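# Find the mislabeled office box and place it in the tote

## Task

Every closed box sitting on the office desks carries a FULL or EMPTY label, and exactly one of those labels is incorrect. Move that one box into the tote near the door so that it lies entirely inside, with no part over the tote's rim, and make sure every other box ends up on the desk it came from. The robot must not tip over or finish leaning. Everything must stay in place by itself at the end; a result that holds only because the robot is holding it does not count.

## Robot and tools

Robot: a Hello Robot Stretch 4 with one arm. It has an omni-wheel base, a lift that rides up a mast, an arm that telescopes straight forward, a wrist with yaw, pitch and roll joints, and a two-finger gripper. It stands about 1.6 m tall, and the base rim is never more than 0.23 m from the base origin. Loose objects may occasionally get a brief shove from outside.

Frames: the base frame sits on the floor below the base centre, with x ahead, y to the left and z up. hand_pose is reported in this frame as the point halfway between the fingers, 0.015 m back from the tips; with all wrist joints at zero its axes line up with the base frame. Treat the printed hand position as approximate. The odometry frame is where the base frame was when the scene began. base_odometry is wheel-count only, so slipping shows up as travel; heading runs -3.142 to 3.142, positive to the left.

Cameras: head_camera at the mast top looks forward and down (rotate the base to aim it). head_left_camera and head_right_camera are fisheyes on either side of it, angled more steeply down, showing the base and arm. wrist_camera sits behind the fingers looking along them, fingertips near the bottom of its image.

Tools:
- execute_actions: "actions" is a list holding zero or one action. "cameras" optionally lists head_camera, head_left_camera, head_right_camera, wrist_camera or all; omitted, null or ["all"] returns every camera, [] none, and an unknown name rejects the call. The result gives the state plus end-of-call images, ordered as named in the "pictures" line. An empty list just reports. An action holds "base", "joints" or both, plus optional "pace" and "contact_limits"; or "end_of_arm" by itself. Its motions start at once and may finish at different moments. No action runs longer than 15 s.
- "base": one key only, each an offset relative to where the base last reported itself. translate_m: metres straight ahead (negative backs up), -2 to 2. strafe_m: metres sideways, left positive, -2 to 2. rotate_rad: radians in place, counter-clockwise from above positive, -3.2 to 3.2.
- "joints": a dict of absolute targets by name (tolerance for done in brackets). lift_m 0 to 1.2 m (±0.004). arm_m 0 to 0.55 m of extension (±0.004). wrist_yaw_rad -1.134 to 4.276 (±0.02): 0 points forward, positive turns left, 3.14 is folded back, beyond 3.4 the arm may obstruct. wrist_pitch_rad -1.117 to 4.259 (±0.05): 0 level, 1.57 pointing down. wrist_roll_rad -1.117 to 4.259 (±0.02): 0 keeps the fingers level, positive rolls clockwise as seen from behind. gripper_m 0 to 0.08 m finger gap (±0.002). A joint target outside its range is clipped and run, with a note; any other bad value or unknown key rejects the call and nothing moves. Anything you omit may still be driving toward an earlier target without the statuses showing it.
- "pace": "slow", "default" (if omitted), "fast", "max". Base top speeds 0.1, 0.3, 0.4, 0.6 m/s and 1, 2, 3, 4 rad/s. With lift_m above 0.2 at the start of a base move, these are reduced, down to 0.3 m/s and 1 rad/s at lift_m 1.2. Wrist speed never changes; the gripper only differs at slow.
- "contact_limits": {"arm_m": x}, x from 0 (gentlest) to 0.75 (firmest), default 0.5; sets how much force the arm motion may apply before halting.
- "end_of_arm": "enable_torque" powers back up any wrist or gripper motor that shut itself off; it then holds its current position.
- wait: "seconds" 0 to 10; commands nothing new while the scene continues, then reports like an empty action list.
- zoom_image: "camera" plus "region" [x0, y0, x1, y1] in pixels, origin top-left, at most 504 by 504; only for cameras with a full image in the most recent result.
- finished_scene: "scene" (1 or 2) ends the current scene permanently once the last command has been held, and reports success. The goal must already be met and stable. A reply with no tool call ends all remaining work.
If any call reports a stop, later execute_actions, wait and finished_scene calls in that same reply are skipped.

Result lines: base_status and joint_status describe how each motion ended. "done" (for the base, the wheels turned the full amount, slip or not); "off_target" (settled short and may keep pushing); "contact_stop_at_<key>" (halted by contact, that part goes slack, a slack lift may sag under load and a slack base may keep rolling); "limit_stop_at_<name>"; "time_out"; "torque_fault". After contact_stop, time_out, limit_stop or torque_fault the old target is dropped. "limit_stop_at_tilt" means lean above 6 degrees; lift, arm and wheels go slack and ignore commands until the lean eases. "limit_stop_at_own_body" blocks self-collision (lift and arm may also go slack); moving away still works. Slack parts hold again once commanded. on_its_own lists what you did not command; "held at" is a held target, not a position. lidar_m: 12 rough distances from the base origin, 30-degree sectors, first straight ahead then counter-clockwise (4th left, 7th behind, 10th right); "-" means nothing seen or closer than 0.25 m; it sees from about 0.15 m up to robot height, so desk tops register, but may miss clear objects, thin legs and much behind. wrist_depth_mm: 7 by 7 grid of median depths from top left, 100 to 2000 mm, "-" invalid; clear things skipped, robot body visible. turned_by_wheels vs turned_by_imu: a gap over about 0.1 rad suggests a bump or slip, adding roughly that difference to heading error. base_tilt in degrees, forward and right positive, with a fixed bias up to about 1.5. motor_effort: percent of maximum, positive toward higher joint values, peak in brackets (noisy), fixed per-motor bias; wheel_0, wheel_1, wheel_2 positive means turning right. A load in a level gripper pushes wrist_pitch_rad effort away from 0.

Gripping: command a gap smaller than the object; after the fingers touch, they only squeeze slightly further until you command a gap larger than the object. While squeezing, the reading stays above the command and gripper effort departs from 0; if it stays more than about 50 away, the motor faults, the fingers go limp and may let go. After closing, "off_target" means something is held; "done" usually means empty, though thin or lightly gripped items can also read done.

Cautions: do not drive or rotate carrying over 1 kg with arm_m above 0.2, especially at fast or max. Steady pushing or pulling, a high gripper or a firm contact limit can tip the robot. Pressing the gripper into things, or a level gripper carrying about 2.7 kg or more, faults the wrist. Avoid drops, slams and hard hits. Tilting the gripper up (pitch below -0.2) with roll below -0.4 or above 4 risks self-collision stops. To unfold at the start, send lift_m 0.4 together with wrist_yaw_rad 0. If base_tilt differs from its starting value, a wheel may be up on something low. Thinking time passes in the simulation while the robot holds its last command.

Each tool is called after "Request:" as a command line: name --argument value for each argument, lists and objects as JSON in quotes; but a table of rows of numbers goes row by row, as --pt "numbers of a row", without its own name.

## Session

Request:
execute_actions --actions '[]'

Scene clock: 0.00 s.
base_odometry: x=+0.000 y=+0.000 heading=+0.000 (m, m, rad; odometry frame)
turned_by_wheels: +0.000 (rad since the last result)
turned_by_imu: +0.000 (rad since the last result)
base_tilt: forward=+0.0 right=-0.3 (deg)
lidar_m: 2.07 0.99 0.99 1.16 1.78 1.79 2.24 1.32 1.60 1.57 1.36 1.36
base_status: not commanded
joint_positions: lift_m=+0.158 arm_m=+0.002 wrist_yaw_rad=+3.099 wrist_pitch_rad=+0.008 wrist_roll_rad=+0.000 gripper_m=+0.040
joint_status: not commanded
motor_effort: lift_m=+18 arm_m=-1 wrist_yaw_rad=+1 wrist_pitch_rad=-7 wrist_roll_rad=+0 gripper_m=-1 wheel_0=+0 wheel_1=+0 wheel_2=+0 (%)
hand_pose: x=-0.0361 y=+0.0963 z=+0.3350 quat_wxyz=(+0.021, -0.004, +0.000, +1.000) (m; base frame)
wrist_depth_mm: - 140 - - - - - / - 139 - - - - - / - 127 204 - - - - / 108 138 255 - - - - / 137 1983 - - - - - / 1336 1397 1576 1576 1576 1537 1537 / 976 1042 126 991 137 1042 991
pictures: head_camera, head_left_camera, head_right_camera, wrist_camera
Images, in order (width x height): head_camera 420x560, head_left_camera 420x672, head_right_camera 420x672, wrist_camera 616x392.

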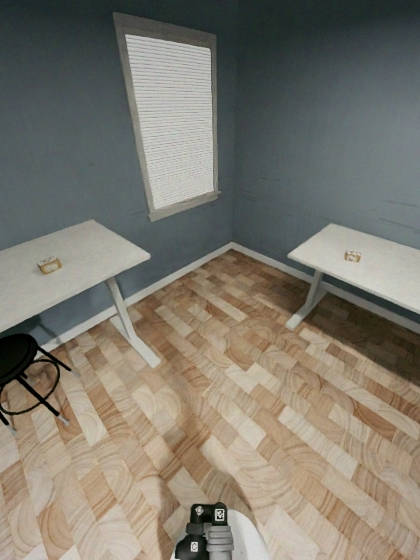

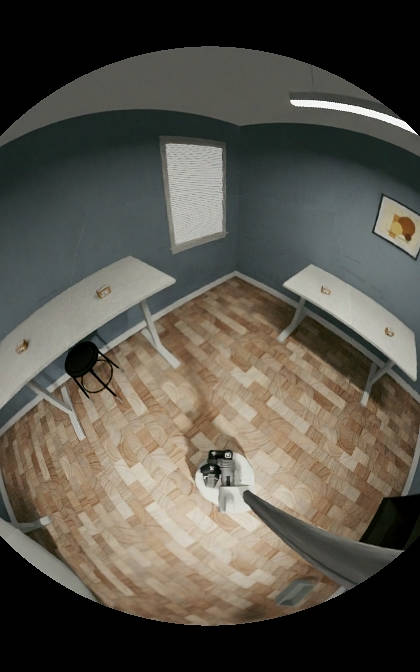

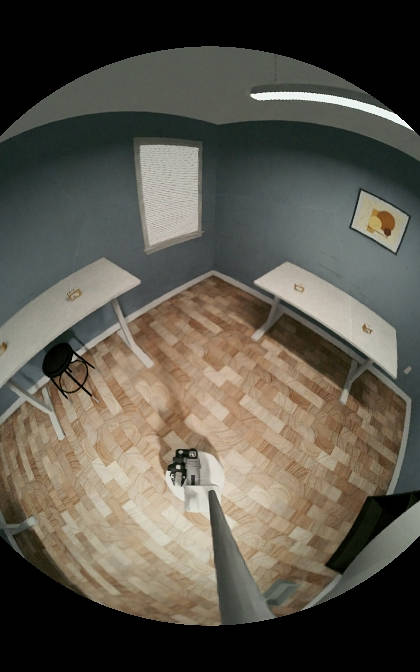

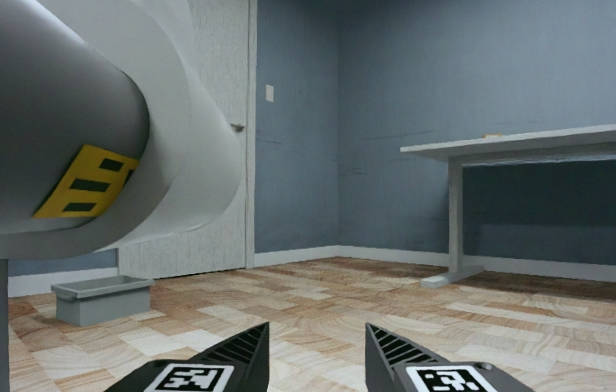

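Three desks. Face the left desk (~45°).

Request:
execute_actions --actions '[{"base":{"rotate_rad":0.75},"joints":{"lift_m":0.68,"wrist_yaw_rad":0,"gripper_m":0.08},"pace":"fast"}]'

Scene clock: 7.20 s.
base_odometry: x=+0.000 y=+0.000 heading=+0.750 (m, m, rad; odometry frame)
turned_by_wheels: +0.750 (rad since the last result)
turned_by_imu: +0.768 (rad since the last result)
base_tilt: forward=-0.1 right=-0.2 (deg)
lidar_m: 1.00 1.03 1.39 1.78 1.85 1.30 1.36 1.66 1.46 1.39 1.45 1.06
base_status: done
joint_positions: lift_m=+0.680 arm_m=+0.002 wrist_yaw_rad=+0.000 wrist_pitch_rad=+0.008 wrist_roll_rad=+0.000 gripper_m=+0.080
joint_status: all done
motor_effort: lift_m=+20(22) arm_m=-1(0) wrist_yaw_rad=+2(7) wrist_pitch_rad=-7(8) wrist_roll_rad=+0(2) gripper_m=+2(1) wheel_0=-1(8) wheel_1=+1(8) wheel_2=-1(6) (%)
hand_pose: x=+0.3854 y=-0.0874 z=+0.8564 quat_wxyz=(+1.000, +0.000, +0.004, +0.000) (m; base frame)
wrist_depth_mm: 1618 1618 1618 1661 1618 1661 1661 / 1576 1661 1661 1618 1661 1661 1661 / 1661 1618 1618 1618 1618 1661 1661 / 1078 1576 1661 1618 1618 1661 1661 / 1576 1618 1661 1618 1618 1661 1661 / 1537 1576 1618 1618 1618 1661 1661 / 1576 131 654 1618 1618 125 1661
pictures: head_camera, head_left_camera, head_right_camera, wrist_camera
Images, in order (width x height): head_camera 420x560, head_left_camera 420x672, head_right_camera 420x672, wrist_camera 616x392.

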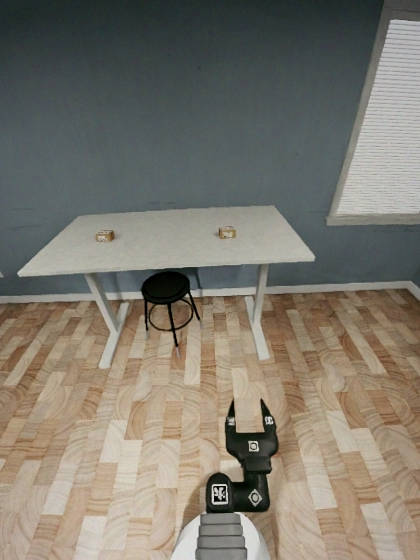

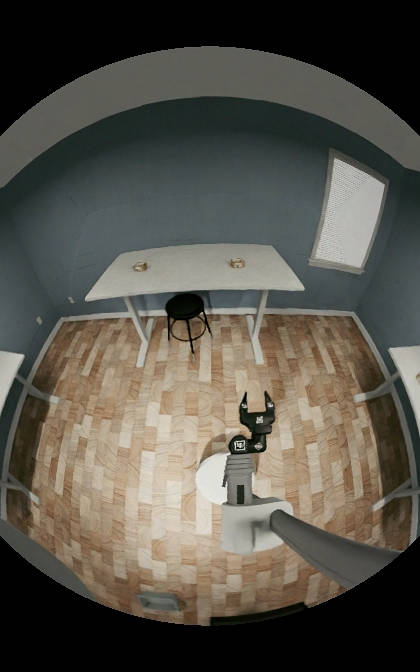

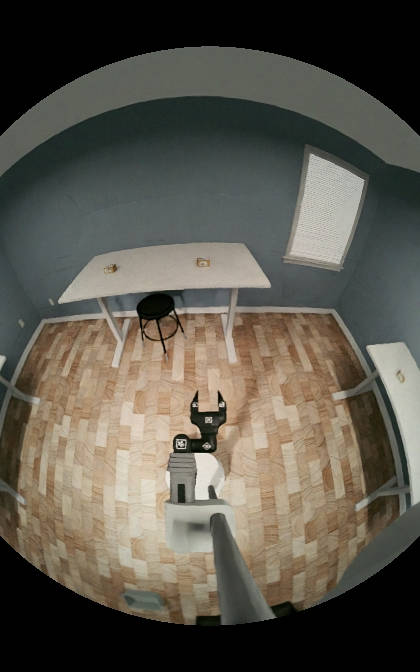

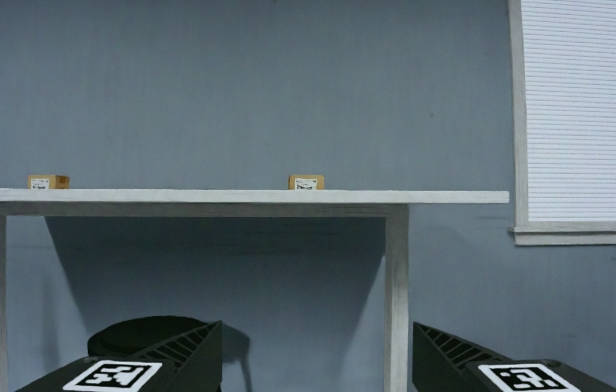

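Request:
execute_actions --actions '[{"base":{"translate_m":0.45},"joints":{"lift_m":0.86,"wrist_pitch_rad":0.3},"pace":"fast"}]'

Request:
zoom_image --camera "head_camera" --region '[0,200,420,400]'

Scene clock: 14.27 s.
base_odometry: x=+0.329 y=+0.307 heading=+0.750 (m, m, rad; odometry frame)
turned_by_wheels: +0.000 (rad since the last result)
turned_by_imu: -0.001 (rad since the last result)
base_tilt: forward=+0.0 right=-0.3 (deg)
lidar_m: 0.55 0.57 0.75 1.79 1.86 2.48 1.73 2.13 1.46 1.39 1.96 0.60
base_status: done
joint_positions: lift_m=+0.860 arm_m=+0.002 wrist_yaw_rad=+0.000 wrist_pitch_rad=+0.303 wrist_roll_rad=+0.000 gripper_m=+0.080
joint_status: all done
motor_effort: lift_m=+20(23) arm_m=-1(1) wrist_yaw_rad=+1(0) wrist_pitch_rad=-6(7) wrist_roll_rad=+1(1) gripper_m=+2(2) wheel_0=+2(5) wheel_1=+1(7) wheel_2=+1(14) (%)
hand_pose: x=+0.3757 y=-0.0874 z=+0.9747 quat_wxyz=(+0.989, +0.000, +0.151, +0.000) (m; base frame)
wrist_depth_mm: 1060 1060 1060 1078 1060 1078 1078 / 1078 1098 1118 1118 1138 1098 1138 / 1078 1008 1025 831 991 1138 1182 / 480 480 477 477 480 480 473 / 343 347 366 364 364 362 366 / 1255 1281 1281 1308 1281 1308 1336 / 768 131 732 1366 1366 125 1366
pictures: head_camera, head_left_camera, head_right_camera, wrist_camera
Images, in order (width x height): head_camera 420x560, head_left_camera 420x672, head_right_camera 420x672, wrist_camera 616x392.

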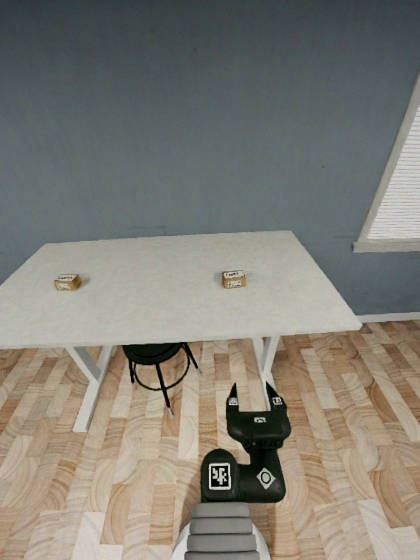

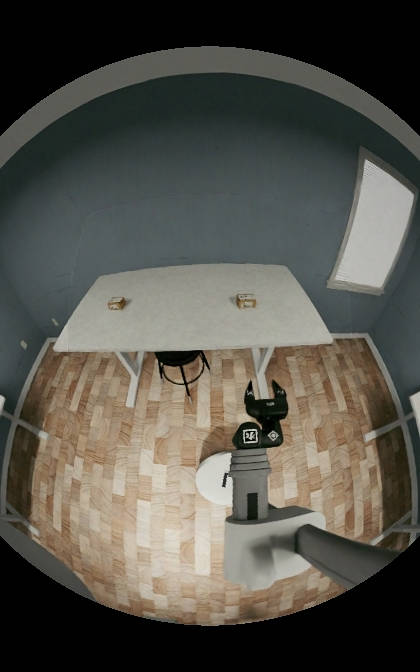

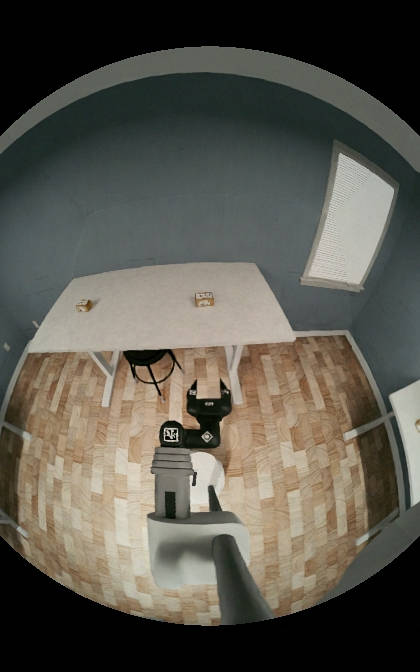

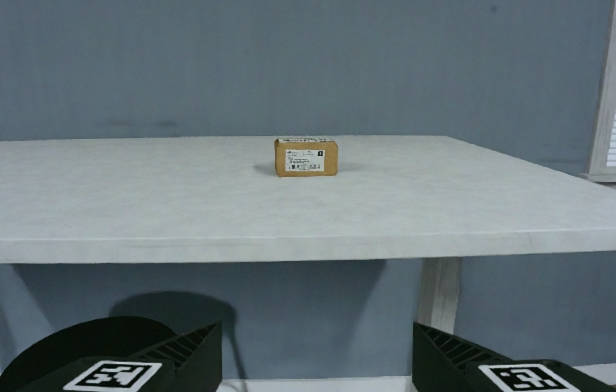

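Region (0, 200, 420, 400) of head_camera's 420x560 image, scaled by 1.200, with more detail than that image has; it fills the top 240 rows of this view, and the rest is white.

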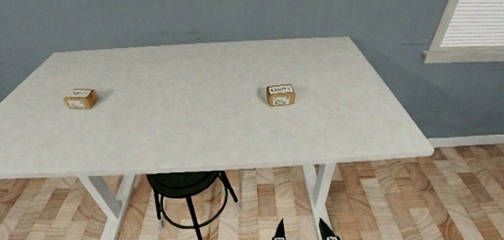

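Request:
execute_actions --actions '[{"joints":{"lift_m":1.1,"wrist_pitch_rad":1.57,"wrist_roll_rad":1.57},"base":{"translate_m":0.17},"pace":"fast"}]' --cameras '[]'

Request:
execute_actions --actions '[{"joints":{"arm_m":0.49},"pace":"fast"}]'

Scene clock: 22.83 s.
base_odometry: x=+0.454 y=+0.423 heading=+0.750 (m, m, rad; odometry frame)
turned_by_wheels: +0.000 (rad since the last result)
turned_by_imu: -0.001 (rad since the last result)
base_tilt: forward=-0.1 right=-0.3 (deg)
lidar_m: 0.38 0.40 0.53 1.78 1.83 2.18 1.96 2.06 1.45 1.39 0.62 0.43
base_status: done
joint_positions: lift_m=+1.100 arm_m=+0.002 wrist_yaw_rad=+0.000 wrist_pitch_rad=+1.570 wrist_roll_rad=+1.570 gripper_m=+0.080
joint_status: all done
motor_effort: lift_m=+20(24) arm_m=-1(0) wrist_yaw_rad=-1(3) wrist_pitch_rad=+0(4) wrist_roll_rad=+2(5) gripper_m=+1(2) wheel_0=+1(8) wheel_1=-1(5) wheel_2=+1(13) (%)
hand_pose: x=+0.1729 y=-0.0874 z=+1.0653 quat_wxyz=(+0.500, +0.500, +0.500, -0.500) (m; base frame)
wrist_depth_mm: 1255 1229 1281 1255 1229 1229 1229 / 1281 1281 1229 1255 1229 1229 1229 / 1255 1205 1255 1229 1255 1205 1229 / 1229 1255 1205 1205 1008 1205 1229 / 1229 1229 1229 1008 1008 668 387 / 1229 1229 1205 1205 1008 1229 1205 / 1229 131 683 1205 1205 125 1205
pictures: none
No camera images: the call's "cameras" was empty. Leave "cameras" out to get every camera's image.

Scene clock: 24.93 s.
base_odometry: x=+0.454 y=+0.423 heading=+0.750 (m, m, rad; odometry frame)
turned_by_wheels: +0.000 (rad since the last result)
turned_by_imu: +0.000 (rad since the last result)
base_tilt: forward=-0.1 right=-0.3 (deg)
lidar_m: 0.38 0.41 0.52 1.79 1.88 2.18 1.98 2.31 1.45 1.38 0.61 0.41
base_status: not commanded
joint_positions: lift_m=+1.100 arm_m=+0.489 wrist_yaw_rad=+0.000 wrist_pitch_rad=+1.570 wrist_roll_rad=+1.570 gripper_m=+0.080
joint_status: all done
motor_effort: lift_m=+20(20) arm_m=+6(6) wrist_yaw_rad=+1(0) wrist_pitch_rad=+1(1) wrist_roll_rad=+2(0) gripper_m=+1(1) wheel_0=+1(1) wheel_1=-1(1) wheel_2=+1(1) (%)
hand_pose: x=+0.6601 y=-0.0874 z=+1.0653 quat_wxyz=(+0.501, +0.500, +0.500, -0.499) (m; base frame)
wrist_depth_mm: 268 267 266 267 265 265 265 / 267 266 265 266 264 264 263 / 267 266 266 264 264 263 262 / 266 265 264 262 262 260 260 / 264 263 262 215 260 259 259 / 264 262 262 211 259 258 258 / 262 131 184 209 258 125 -
pictures: head_camera, head_left_camera, head_right_camera, wrist_camera
Images, in order (width x height): head_camera 420x560, head_left_camera 420x672, head_right_camera 420x672, wrist_camera 616x392.

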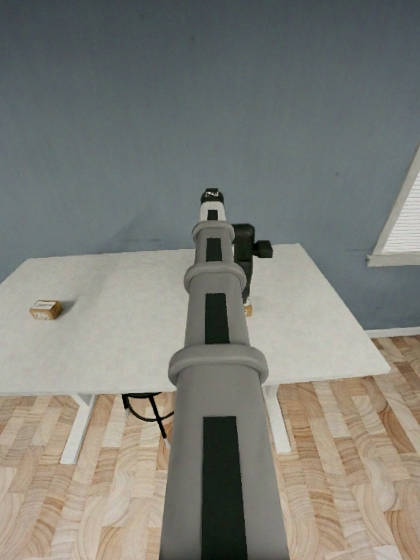

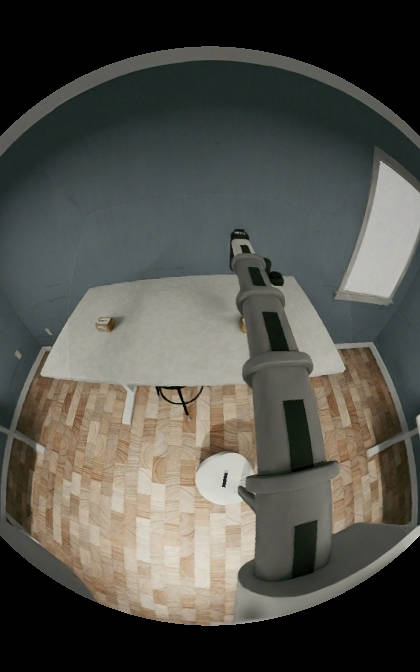

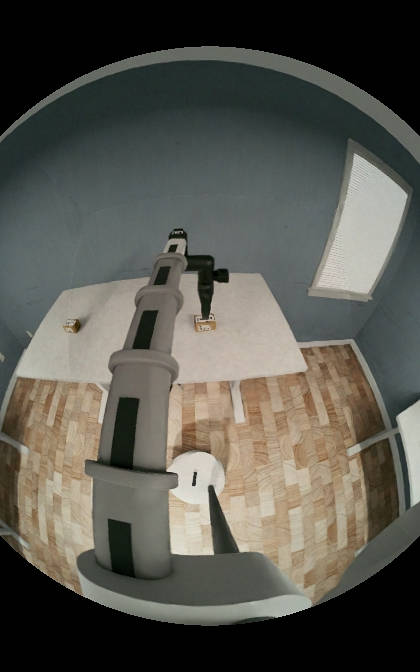

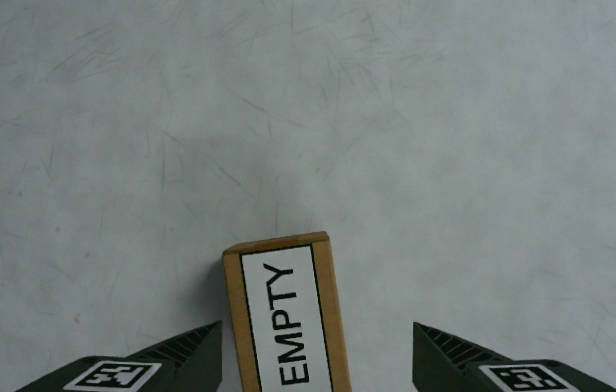

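Request:
execute_actions --actions '[{"joints":{"arm_m":0.504,"wrist_roll_rad":1.47,"lift_m":1.07},"base":{"strafe_m":0.01}}]' --cameras '["wrist_camera"]'

Request:
execute_actions --actions '[{"joints":{"lift_m":1.025}}]' --cameras '["wrist_camera","head_right_camera"]'

Request:
execute_actions --actions '[{"joints":{"gripper_m":0.03}}]' --cameras '[]'

Request:
execute_actions --actions '[{"joints":{"lift_m":1.05}}]' --cameras '["wrist_camera"]'

Scene clock: 33.57 s.
base_odometry: x=+0.447 y=+0.430 heading=+0.751 (m, m, rad; odometry frame)
turned_by_wheels: +0.000 (rad since the last result)
turned_by_imu: +0.000 (rad since the last result)
base_tilt: forward=-0.1 right=-0.2 (deg)
lidar_m: 0.37 0.41 0.54 1.77 1.85 2.04 1.96 2.06 1.47 1.39 0.61 0.39
base_status: done
joint_positions: lift_m=+1.070 arm_m=+0.503 wrist_yaw_rad=+0.000 wrist_pitch_rad=+1.570 wrist_roll_rad=+1.470 gripper_m=+0.080
joint_status: all done
motor_effort: lift_m=+15(18) arm_m=+6(6) wrist_yaw_rad=+2(1) wrist_pitch_rad=+1(1) wrist_roll_rad=-2(1) gripper_m=+1(2) wheel_0=-1(12) wheel_1=+2(8) wheel_2=+0(4) (%)
hand_pose: x=+0.6740 y=-0.0874 z=+1.0358 quat_wxyz=(+0.525, +0.474, +0.524, -0.474) (m; base frame)
wrist_depth_mm: 239 238 236 236 236 234 234 / 238 236 236 235 234 234 233 / 236 236 235 234 233 232 232 / 236 235 233 235 232 232 231 / 235 234 233 181 230 230 229 / 232 232 231 181 229 230 229 / 232 131 169 180 180 125 -
pictures: wrist_camera
Images, in order (width x height): wrist_camera 616x392.

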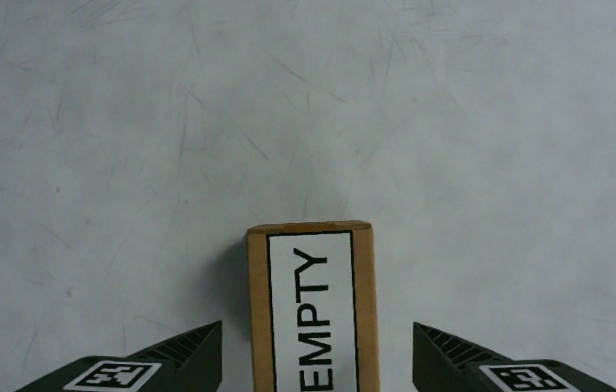

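Scene clock: 34.63 s.
base_odometry: x=+0.447 y=+0.430 heading=+0.751 (m, m, rad; odometry frame)
turned_by_wheels: +0.000 (rad since the last result)
turned_by_imu: +0.000 (rad since the last result)
base_tilt: forward=-0.1 right=-0.3 (deg)
lidar_m: 0.39 0.39 0.53 1.76 1.83 2.01 1.96 2.05 1.47 1.40 0.60 0.43
base_status: not commanded
joint_positions: lift_m=+1.025 arm_m=+0.503 wrist_yaw_rad=+0.000 wrist_pitch_rad=+1.570 wrist_roll_rad=+1.470 gripper_m=+0.080
joint_status: all done
motor_effort: lift_m=+15(15) arm_m=+7(6) wrist_yaw_rad=+0(2) wrist_pitch_rad=+1(1) wrist_roll_rad=-2(0) gripper_m=+1(2) wheel_0=-1(1) wheel_1=+2(2) wheel_2=-1(0) (%)
hand_pose: x=+0.6740 y=-0.0874 z=+0.9908 quat_wxyz=(+0.525, +0.474, +0.524, -0.474) (m; base frame)
wrist_depth_mm: 193 191 191 190 190 189 189 / 191 190 190 190 189 188 187 / 191 190 189 189 189 186 188 / 190 189 188 188 187 187 186 / 188 187 187 137 186 186 185 / 188 187 158 136 150 185 183 / 186 131 136 135 135 125 -
pictures: head_right_camera, wrist_camera
Images, in order (width x height): head_right_camera 420x672, wrist_camera 616x392.

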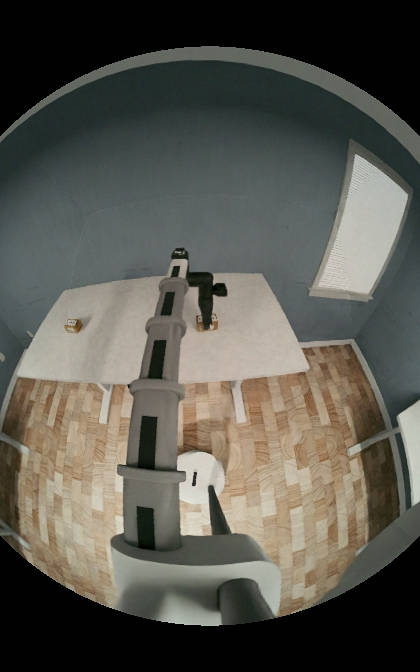

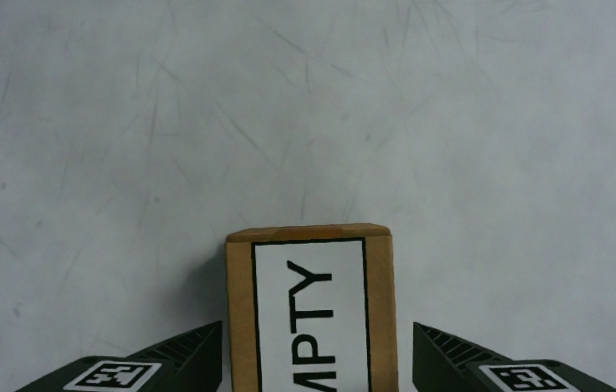

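Scene clock: 35.63 s.
base_odometry: x=+0.447 y=+0.430 heading=+0.751 (m, m, rad; odometry frame)
turned_by_wheels: +0.000 (rad since the last result)
turned_by_imu: +0.000 (rad since the last result)
base_tilt: forward=-0.1 right=-0.2 (deg)
lidar_m: 0.38 0.40 0.52 1.78 1.84 2.01 1.94 2.05 1.46 1.40 0.61 0.43
base_status: not commanded
joint_positions: lift_m=+1.025 arm_m=+0.503 wrist_yaw_rad=+0.000 wrist_pitch_rad=+1.570 wrist_roll_rad=+1.470 gripper_m=+0.059
joint_status: gripper_m off_target (ended at +0.059, target +0.030)
on_its_own: gripper_m is held at +0.053, not at your +0.030, by its contact guard: the fingers met something
motor_effort: lift_m=+15(15) arm_m=+6(6) wrist_yaw_rad=+1(1) wrist_pitch_rad=+1(1) wrist_roll_rad=+1(1) gripper_m=-40(47) wheel_0=-1(1) wheel_1=+2(2) wheel_2=+0(0) (%)
hand_pose: x=+0.6740 y=-0.0874 z=+0.9908 quat_wxyz=(+0.525, +0.474, +0.524, -0.474) (m; base frame)
wrist_depth_mm: 193 192 192 190 190 189 189 / 191 191 190 190 189 189 187 / 190 190 190 189 189 187 187 / 190 189 189 188 187 187 186 / 189 187 187 137 141 186 185 / 188 187 186 136 136 185 183 / 187 186 136 135 135 183 183
pictures: none
No camera images: the call's "cameras" was empty. Leave "cameras" out to get every camera's image.

Scene clock: 36.50 s.
base_odometry: x=+0.447 y=+0.430 heading=+0.751 (m, m, rad; odometry frame)
turned_by_wheels: +0.000 (rad since the last result)
turned_by_imu: +0.000 (rad since the last result)
base_tilt: forward=+0.0 right=-0.2 (deg)
lidar_m: 0.37 0.40 0.52 1.77 1.84 2.03 1.97 2.06 1.47 1.40 0.59 0.42
base_status: not commanded
joint_positions: lift_m=+1.050 arm_m=+0.503 wrist_yaw_rad=+0.000 wrist_pitch_rad=+1.570 wrist_roll_rad=+1.470 gripper_m=+0.059
joint_status: all done
on_its_own: gripper_m is held at +0.053, not at your +0.030, by its contact guard: the fingers met something
motor_effort: lift_m=+21(22) arm_m=+6(6) wrist_yaw_rad=+0(2) wrist_pitch_rad=+1(0) wrist_roll_rad=-1(1) gripper_m=-41(40) wheel_0=-1(1) wheel_1=+2(2) wheel_2=+0(0) (%)
hand_pose: x=+0.6740 y=-0.0874 z=+1.0153 quat_wxyz=(+0.525, +0.474, +0.524, -0.474) (m; base frame)
wrist_depth_mm: 217 216 216 216 215 213 214 / 217 216 215 214 214 213 212 / 216 216 213 213 213 212 211 / 215 213 213 213 211 211 211 / 213 212 212 136 140 210 210 / 212 212 211 136 136 209 208 / 212 211 135 136 135 209 208
pictures: wrist_camera
Images, in order (width x height): wrist_camera 616x392.

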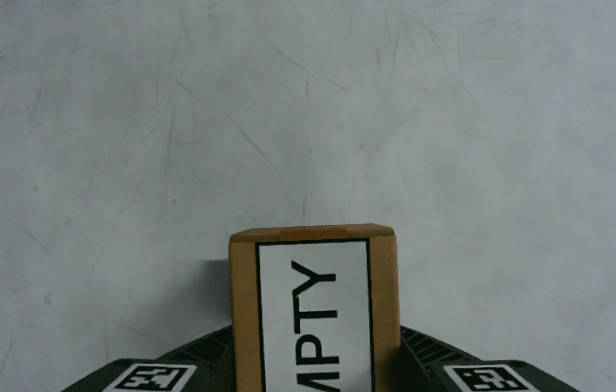

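Ambiguous; use pitch.

Request:
execute_actions --actions '[{"joints":{"wrist_pitch_rad":0.3}}]' --cameras '[]'

Request:
execute_actions --actions '[{"joints":{"wrist_pitch_rad":1.57}}]' --cameras '["wrist_camera"]'

Scene clock: 42.77 s.
base_odometry: x=+0.447 y=+0.430 heading=+0.751 (m, m, rad; odometry frame)
turned_by_wheels: +0.000 (rad since the last result)
turned_by_imu: -0.001 (rad since the last result)
base_tilt: forward=-0.1 right=-0.3 (deg)
lidar_m: 0.38 0.39 0.53 1.77 1.84 2.03 1.98 2.06 1.47 1.38 0.62 0.41
base_status: not commanded
joint_positions: lift_m=+1.050 arm_m=+0.503 wrist_yaw_rad=+0.000 wrist_pitch_rad=+0.303 wrist_roll_rad=+1.470 gripper_m=+0.059
joint_status: all done
on_its_own: gripper_m is held at +0.053, not at your +0.030, by its contact guard: the fingers met something
motor_effort: lift_m=+21(21) arm_m=+6(6) wrist_yaw_rad=+1(1) wrist_pitch_rad=-8(11) wrist_roll_rad=+0(1) gripper_m=-41(40) wheel_0=-1(1) wheel_1=+2(2) wheel_2=+0(0) (%)
hand_pose: x=+0.8768 y=-0.0874 z=+1.1645 quat_wxyz=(+0.733, +0.663, +0.112, -0.101) (m; base frame)
wrist_depth_mm: 430 455 484 525 549 389 307 / 427 452 484 521 535 382 301 / 424 449 480 517 539 375 297 / 421 449 477 512 539 370 293 / 418 445 466 137 140 357 287 / 418 442 459 136 136 351 283 / 418 433 136 135 135 304 281
pictures: none
No camera images: the call's "cameras" was empty. Leave "cameras" out to get every camera's image.

Scene clock: 44.07 s.
base_odometry: x=+0.447 y=+0.430 heading=+0.751 (m, m, rad; odometry frame)
turned_by_wheels: +0.000 (rad since the last result)
turned_by_imu: +0.000 (rad since the last result)
base_tilt: forward=-0.1 right=-0.3 (deg)
lidar_m: 0.39 0.39 0.53 1.78 1.85 2.03 1.96 2.05 1.46 1.40 0.61 0.41
base_status: not commanded
joint_positions: lift_m=+1.050 arm_m=+0.503 wrist_yaw_rad=+0.000 wrist_pitch_rad=+1.570 wrist_roll_rad=+1.470 gripper_m=+0.059
joint_status: all done
on_its_own: gripper_m is held at +0.053, not at your +0.030, by its contact guard: the fingers met something
motor_effort: lift_m=+21(21) arm_m=+6(6) wrist_yaw_rad=+2(1) wrist_pitch_rad=+2(5) wrist_roll_rad=+2(2) gripper_m=-40(40) wheel_0=-1(1) wheel_1=+2(2) wheel_2=+0(1) (%)
hand_pose: x=+0.6741 y=-0.0874 z=+1.0153 quat_wxyz=(+0.525, +0.475, +0.524, -0.474) (m; base frame)
wrist_depth_mm: 217 216 216 215 215 213 213 / 216 216 215 214 214 213 212 / 215 214 214 213 213 212 212 / 214 214 213 212 211 211 211 / 213 213 211 137 141 211 209 / 212 212 211 136 136 209 209 / 211 211 136 135 135 208 207
pictures: wrist_camera
Images, in order (width x height): wrist_camera 616x392.

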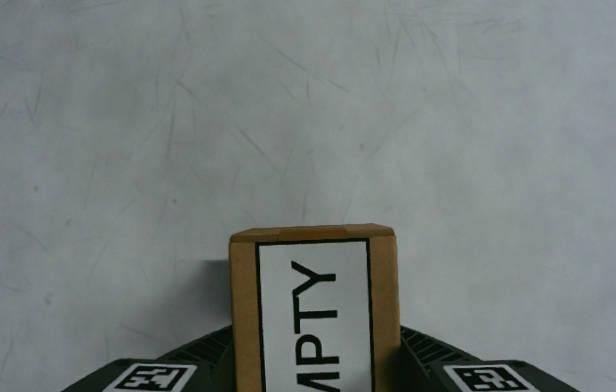

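Request:
execute_actions --actions '[{"joints":{"lift_m":1.025}}]' --cameras '[]'

Request:
execute_actions --actions '[{"joints":{"gripper_m":0.08}}]' --cameras '[]'

Request:
execute_actions --actions '[{"joints":{"lift_m":1.1},"pace":"fast"}]' --cameras '[]'

Request:
execute_actions --actions '[{"base":{"strafe_m":0.66},"joints":{"wrist_roll_rad":1.57}}]'

Scene clock: 52.77 s.
base_odometry: x=+0.447 y=+0.430 heading=+0.751 (m, m, rad; odometry frame)
turned_by_wheels: +0.000 (rad since the last result)
turned_by_imu: -0.001 (rad since the last result)
base_tilt: forward=-0.1 right=-0.3 (deg)
lidar_m: 0.38 0.38 0.55 1.77 1.83 2.02 1.96 2.04 1.46 1.40 0.62 0.43
base_status: not commanded
joint_positions: lift_m=+1.025 arm_m=+0.503 wrist_yaw_rad=+0.000 wrist_pitch_rad=+1.570 wrist_roll_rad=+1.470 gripper_m=+0.059
joint_status: all done
on_its_own: gripper_m is held at +0.053, not at your +0.030, by its contact guard: the fingers met something
motor_effort: lift_m=+14(20) arm_m=+6(6) wrist_yaw_rad=+1(0) wrist_pitch_rad=+1(1) wrist_roll_rad=+1(1) gripper_m=-40(40) wheel_0=-1(1) wheel_1=+2(2) wheel_2=+0(0) (%)
hand_pose: x=+0.6740 y=-0.0874 z=+0.9908 quat_wxyz=(+0.525, +0.475, +0.524, -0.474) (m; base frame)
wrist_depth_mm: 193 191 191 190 190 189 188 / 191 190 191 190 189 189 188 / 190 190 189 189 188 187 187 / 190 189 189 187 188 186 186 / 188 189 187 137 140 186 186 / 187 187 186 136 136 185 184 / 187 186 135 135 135 184 183
pictures: none
No camera images: the call's "cameras" was empty. Leave "cameras" out to get every camera's image.

Scene clock: 53.70 s.
base_odometry: x=+0.447 y=+0.430 heading=+0.751 (m, m, rad; odometry frame)
turned_by_wheels: +0.000 (rad since the last result)
turned_by_imu: +0.000 (rad since the last result)
base_tilt: forward=-0.1 right=-0.3 (deg)
lidar_m: 0.38 0.39 0.53 1.77 1.86 2.00 1.97 2.05 1.45 1.40 0.61 0.43
base_status: not commanded
joint_positions: lift_m=+1.025 arm_m=+0.503 wrist_yaw_rad=+0.000 wrist_pitch_rad=+1.570 wrist_roll_rad=+1.470 gripper_m=+0.080
joint_status: all done
motor_effort: lift_m=+14(14) arm_m=+6(6) wrist_yaw_rad=+1(0) wrist_pitch_rad=+1(1) wrist_roll_rad=-2(1) gripper_m=+2(41) wheel_0=-1(1) wheel_1=+2(2) wheel_2=+0(0) (%)
hand_pose: x=+0.6740 y=-0.0874 z=+0.9908 quat_wxyz=(+0.525, +0.475, +0.524, -0.474) (m; base frame)
wrist_depth_mm: 193 191 191 191 189 190 189 / 191 192 191 189 189 189 188 / 190 190 189 188 188 187 187 / 190 189 188 188 187 187 186 / 189 188 187 137 141 186 185 / 188 187 158 136 136 185 183 / 188 131 137 135 135 125 -
pictures: none
No camera images: the call's "cameras" was empty. Leave "cameras" out to get every camera's image.

Scene clock: 54.77 s.
base_odometry: x=+0.447 y=+0.430 heading=+0.751 (m, m, rad; odometry frame)
turned_by_wheels: +0.000 (rad since the last result)
turned_by_imu: +0.000 (rad since the last result)
base_tilt: forward=-0.1 right=-0.3 (deg)
lidar_m: 0.38 0.40 0.53 1.77 1.86 2.02 1.97 2.04 1.47 1.40 0.61 0.40
base_status: not commanded
joint_positions: lift_m=+1.100 arm_m=+0.503 wrist_yaw_rad=+0.000 wrist_pitch_rad=+1.570 wrist_roll_rad=+1.470 gripper_m=+0.080
joint_status: all done
motor_effort: lift_m=+20(23) arm_m=+6(6) wrist_yaw_rad=+1(2) wrist_pitch_rad=+1(1) wrist_roll_rad=-1(1) gripper_m=+2(2) wheel_0=-1(1) wheel_1=+2(2) wheel_2=+0(0) (%)
hand_pose: x=+0.6740 y=-0.0874 z=+1.0653 quat_wxyz=(+0.525, +0.474, +0.524, -0.474) (m; base frame)
wrist_depth_mm: 270 268 267 266 266 266 264 / 266 267 266 265 265 263 263 / 266 266 264 264 263 262 262 / 265 265 263 263 263 260 260 / 263 263 263 211 260 258 258 / 263 263 260 211 259 259 257 / 260 131 208 209 233 125 -
pictures: none
No camera images: the call's "cameras" was empty. Leave "cameras" out to get every camera's image.

Scene clock: 58.30 s.
base_odometry: x=-0.003 y=+0.913 heading=+0.751 (m, m, rad; odometry frame)
turned_by_wheels: +0.000 (rad since the last result)
turned_by_imu: +0.001 (rad since the last result)
base_tilt: forward=-0.1 right=-0.3 (deg)
lidar_m: 0.35 0.38 1.67 1.11 1.17 1.59 1.88 2.34 2.14 2.05 0.56 0.39
base_status: done
joint_positions: lift_m=+1.100 arm_m=+0.503 wrist_yaw_rad=+0.000 wrist_pitch_rad=+1.570 wrist_roll_rad=+1.570 gripper_m=+0.080
joint_status: all done
motor_effort: lift_m=+20(20) arm_m=+6(6) wrist_yaw_rad=+1(1) wrist_pitch_rad=+1(0) wrist_roll_rad=+2(1) gripper_m=+1(1) wheel_0=+1(10) wheel_1=+1(11) wheel_2=+0(2) (%)
hand_pose: x=+0.6740 y=-0.0874 z=+1.0654 quat_wxyz=(+0.500, +0.500, +0.500, -0.500) (m; base frame)
wrist_depth_mm: 270 268 267 266 266 264 264 / 268 267 265 265 265 264 263 / 266 265 265 264 264 264 260 / 265 265 264 262 263 262 260 / 264 263 263 262 260 260 258 / 263 263 260 260 258 259 257 / 260 131 183 209 258 125 -
pictures: head_camera, head_left_camera, head_right_camera, wrist_camera
Images, in order (width x height): head_camera 420x560, head_left_camera 420x672, head_right_camera 420x672, wrist_camera 616x392.

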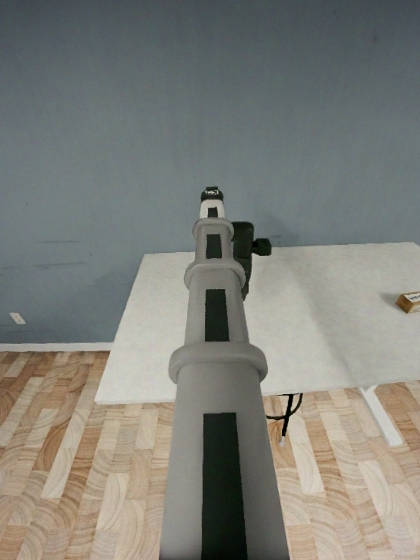

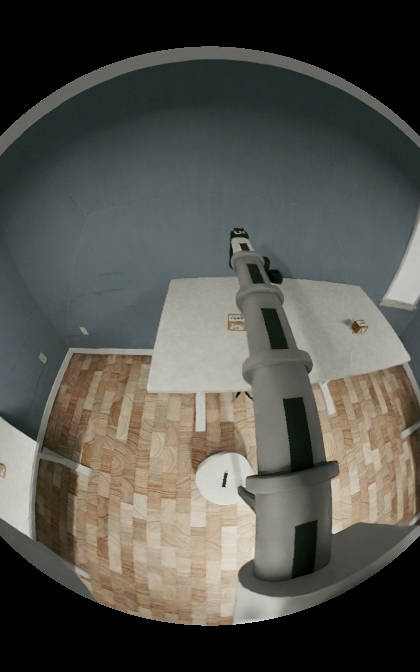

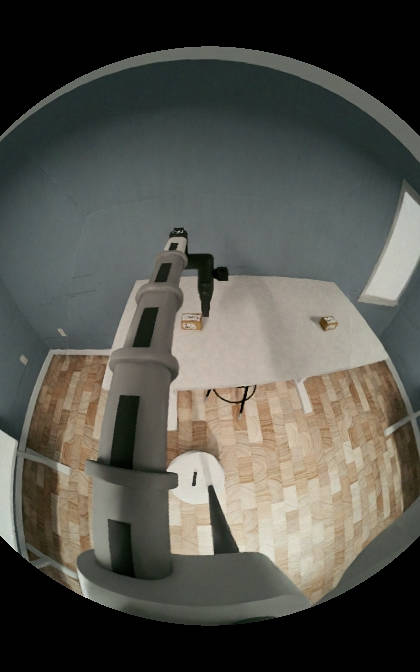

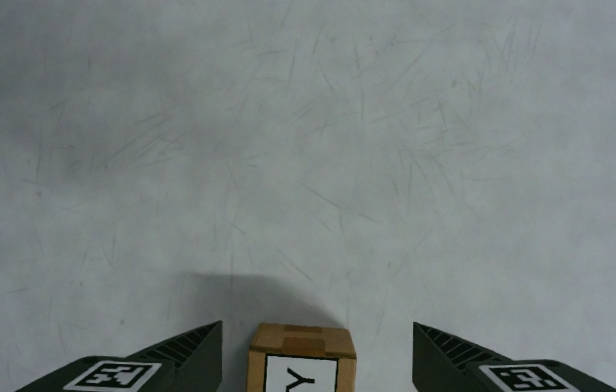

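Request:
execute_actions --actions '[{"joints":{"arm_m":0.514,"wrist_roll_rad":1.64,"lift_m":1.075},"base":{"strafe_m":0.062}}]' --cameras '["wrist_camera"]'

Request:
execute_actions --actions '[{"joints":{"lift_m":1.022}}]' --cameras '["wrist_camera"]'

Request:
execute_actions --actions '[{"joints":{"gripper_m":0.03}}]' --cameras '[]'

Request:
execute_actions --actions '[{"joints":{"lift_m":1.05}}]' --cameras '[]'

Request:
execute_actions --actions '[{"joints":{"wrist_pitch_rad":0.3}}]' --cameras '["wrist_camera"]'

Scene clock: 65.63 s.
base_odometry: x=-0.046 y=+0.958 heading=+0.751 (m, m, rad; odometry frame)
turned_by_wheels: +0.000 (rad since the last result)
turned_by_imu: +0.000 (rad since the last result)
base_tilt: forward=-0.1 right=-0.3 (deg)
lidar_m: 0.35 0.37 1.65 1.05 1.09 1.54 1.91 2.37 2.21 2.12 0.56 0.37
base_status: done
joint_positions: lift_m=+1.075 arm_m=+0.513 wrist_yaw_rad=+0.000 wrist_pitch_rad=+1.570 wrist_roll_rad=+1.640 gripper_m=+0.080
joint_status: all done
motor_effort: lift_m=+15(18) arm_m=+6(9) wrist_yaw_rad=+1(0) wrist_pitch_rad=+1(0) wrist_roll_rad=+4(0) gripper_m=+1(2) wheel_0=+0(8) wheel_1=+0(10) wheel_2=+0(5) (%)
hand_pose: x=+0.6840 y=-0.0874 z=+1.0408 quat_wxyz=(+0.483, +0.517, +0.482, -0.517) (m; base frame)
wrist_depth_mm: 244 242 242 241 241 239 239 / 242 241 241 241 239 239 237 / 242 240 240 238 238 237 236 / 240 239 239 236 236 236 236 / 239 238 237 187 236 235 236 / 238 236 236 186 235 234 233 / 236 131 171 185 185 125 -
pictures: wrist_camera
Images, in order (width x height): wrist_camera 616x392.

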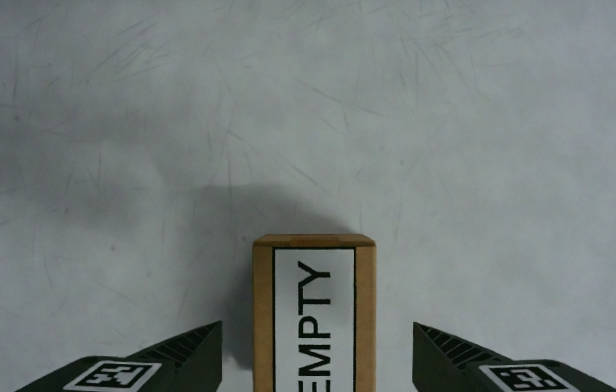

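Scene clock: 66.77 s.
base_odometry: x=-0.046 y=+0.958 heading=+0.751 (m, m, rad; odometry frame)
turned_by_wheels: +0.000 (rad since the last result)
turned_by_imu: +0.000 (rad since the last result)
base_tilt: forward=-0.1 right=-0.3 (deg)
lidar_m: 0.35 0.37 1.68 1.05 1.11 1.55 1.92 2.36 2.21 2.12 0.55 0.38
base_status: not commanded
joint_positions: lift_m=+1.022 arm_m=+0.513 wrist_yaw_rad=+0.000 wrist_pitch_rad=+1.570 wrist_roll_rad=+1.640 gripper_m=+0.080
joint_status: all done
motor_effort: lift_m=+15(14) arm_m=+6(6) wrist_yaw_rad=-1(1) wrist_pitch_rad=+0(1) wrist_roll_rad=+1(2) gripper_m=+1(1) wheel_0=+0(0) wheel_1=+0(0) wheel_2=+0(0) (%)
hand_pose: x=+0.6840 y=-0.0874 z=+0.9878 quat_wxyz=(+0.483, +0.517, +0.482, -0.517) (m; base frame)
wrist_depth_mm: 190 189 187 187 186 186 186 / 189 187 186 187 186 185 185 / 187 187 186 186 185 185 184 / 187 186 185 184 185 183 183 / 186 185 185 138 183 183 182 / 185 183 158 133 133 181 182 / 184 131 133 132 132 125 -
pictures: wrist_camera
Images, in order (width x height): wrist_camera 616x392.

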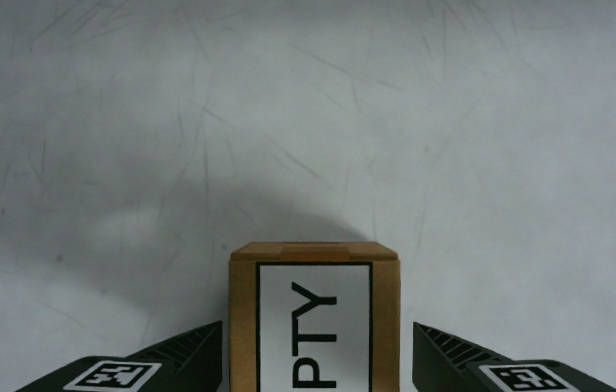

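Scene clock: 67.77 s.
base_odometry: x=-0.046 y=+0.958 heading=+0.751 (m, m, rad; odometry frame)
turned_by_wheels: +0.000 (rad since the last result)
turned_by_imu: +0.000 (rad since the last result)
base_tilt: forward=-0.1 right=-0.3 (deg)
lidar_m: 0.34 0.37 1.67 1.04 1.09 1.55 1.90 2.37 2.22 2.12 0.55 0.40
base_status: not commanded
joint_positions: lift_m=+1.022 arm_m=+0.513 wrist_yaw_rad=+0.000 wrist_pitch_rad=+1.570 wrist_roll_rad=+1.640 gripper_m=+0.059
joint_status: gripper_m off_target (ended at +0.059, target +0.030)
on_its_own: gripper_m is held at +0.053, not at your +0.030, by its contact guard: the fingers met something
motor_effort: lift_m=+15(15) arm_m=+6(6) wrist_yaw_rad=+0(0) wrist_pitch_rad=+0(1) wrist_roll_rad=+2(0) gripper_m=-40(44) wheel_0=-1(0) wheel_1=+0(0) wheel_2=+0(0) (%)
hand_pose: x=+0.6840 y=-0.0874 z=+0.9878 quat_wxyz=(+0.483, +0.517, +0.482, -0.517) (m; base frame)
wrist_depth_mm: 189 189 188 187 187 186 186 / 189 188 187 186 186 185 185 / 187 187 186 185 185 185 183 / 186 186 186 185 184 183 184 / 185 185 184 138 183 183 182 / 185 184 184 133 133 182 182 / 183 183 133 132 132 181 181
pictures: none
No camera images: the call's "cameras" was empty. Leave "cameras" out to get every camera's image.

Scene clock: 68.67 s.
base_odometry: x=-0.046 y=+0.958 heading=+0.751 (m, m, rad; odometry frame)
turned_by_wheels: +0.000 (rad since the last result)
turned_by_imu: +0.000 (rad since the last result)
base_tilt: forward=+0.0 right=-0.3 (deg)
lidar_m: 0.35 0.36 1.66 1.05 1.10 1.55 1.91 2.37 2.22 2.14 0.54 0.37
base_status: not commanded
joint_positions: lift_m=+1.050 arm_m=+0.513 wrist_yaw_rad=+0.000 wrist_pitch_rad=+1.570 wrist_roll_rad=+1.640 gripper_m=+0.059
joint_status: all done
on_its_own: gripper_m is held at +0.053, not at your +0.030, by its contact guard: the fingers met something
motor_effort: lift_m=+21(21) arm_m=+6(6) wrist_yaw_rad=+0(1) wrist_pitch_rad=+1(1) wrist_roll_rad=+2(2) gripper_m=-40(40) wheel_0=+0(0) wheel_1=+0(0) wheel_2=+0(0) (%)
hand_pose: x=+0.6840 y=-0.0874 z=+1.0153 quat_wxyz=(+0.483, +0.517, +0.482, -0.517) (m; base frame)
wrist_depth_mm: 217 216 217 216 214 215 213 / 216 215 215 215 213 213 213 / 216 215 214 213 213 211 212 / 214 213 213 212 211 211 211 / 213 213 213 138 211 210 211 / 212 212 211 133 133 208 209 / 212 211 132 132 132 208 208
pictures: none
No camera images: the call's "cameras" was empty. Leave "cameras" out to get every camera's image.

Scene clock: 69.97 s.
base_odometry: x=-0.046 y=+0.958 heading=+0.751 (m, m, rad; odometry frame)
turned_by_wheels: +0.000 (rad since the last result)
turned_by_imu: +0.000 (rad since the last result)
base_tilt: forward=-0.1 right=-0.3 (deg)
lidar_m: 0.34 0.36 1.67 1.05 1.08 1.53 1.89 2.36 2.20 2.12 0.56 0.36
base_status: not commanded
joint_positions: lift_m=+1.050 arm_m=+0.513 wrist_yaw_rad=+0.000 wrist_pitch_rad=+0.303 wrist_roll_rad=+1.640 gripper_m=+0.059
joint_status: all done
on_its_own: gripper_m is held at +0.053, not at your +0.030, by its contact guard: the fingers met something
motor_effort: lift_m=+21(21) arm_m=+6(6) wrist_yaw_rad=+0(0) wrist_pitch_rad=-8(12) wrist_roll_rad=+1(2) gripper_m=-39(40) wheel_0=-1(1) wheel_1=+0(0) wheel_2=+0(0) (%)
hand_pose: x=+0.8868 y=-0.0874 z=+1.1645 quat_wxyz=(+0.674, +0.723, +0.103, -0.110) (m; base frame)
wrist_depth_mm: 421 449 473 512 535 338 276 / 415 442 469 500 530 343 278 / 413 436 466 496 517 345 277 / 407 433 462 492 517 351 282 / 404 427 449 138 504 355 282 / 397 421 436 133 133 357 283 / 389 410 133 132 132 315 290
pictures: wrist_camera
Images, in order (width x height): wrist_camera 616x392.

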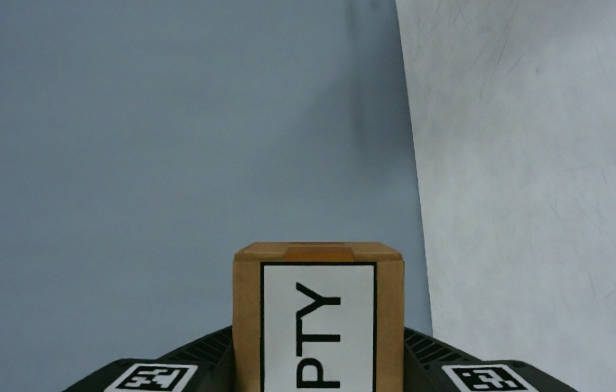

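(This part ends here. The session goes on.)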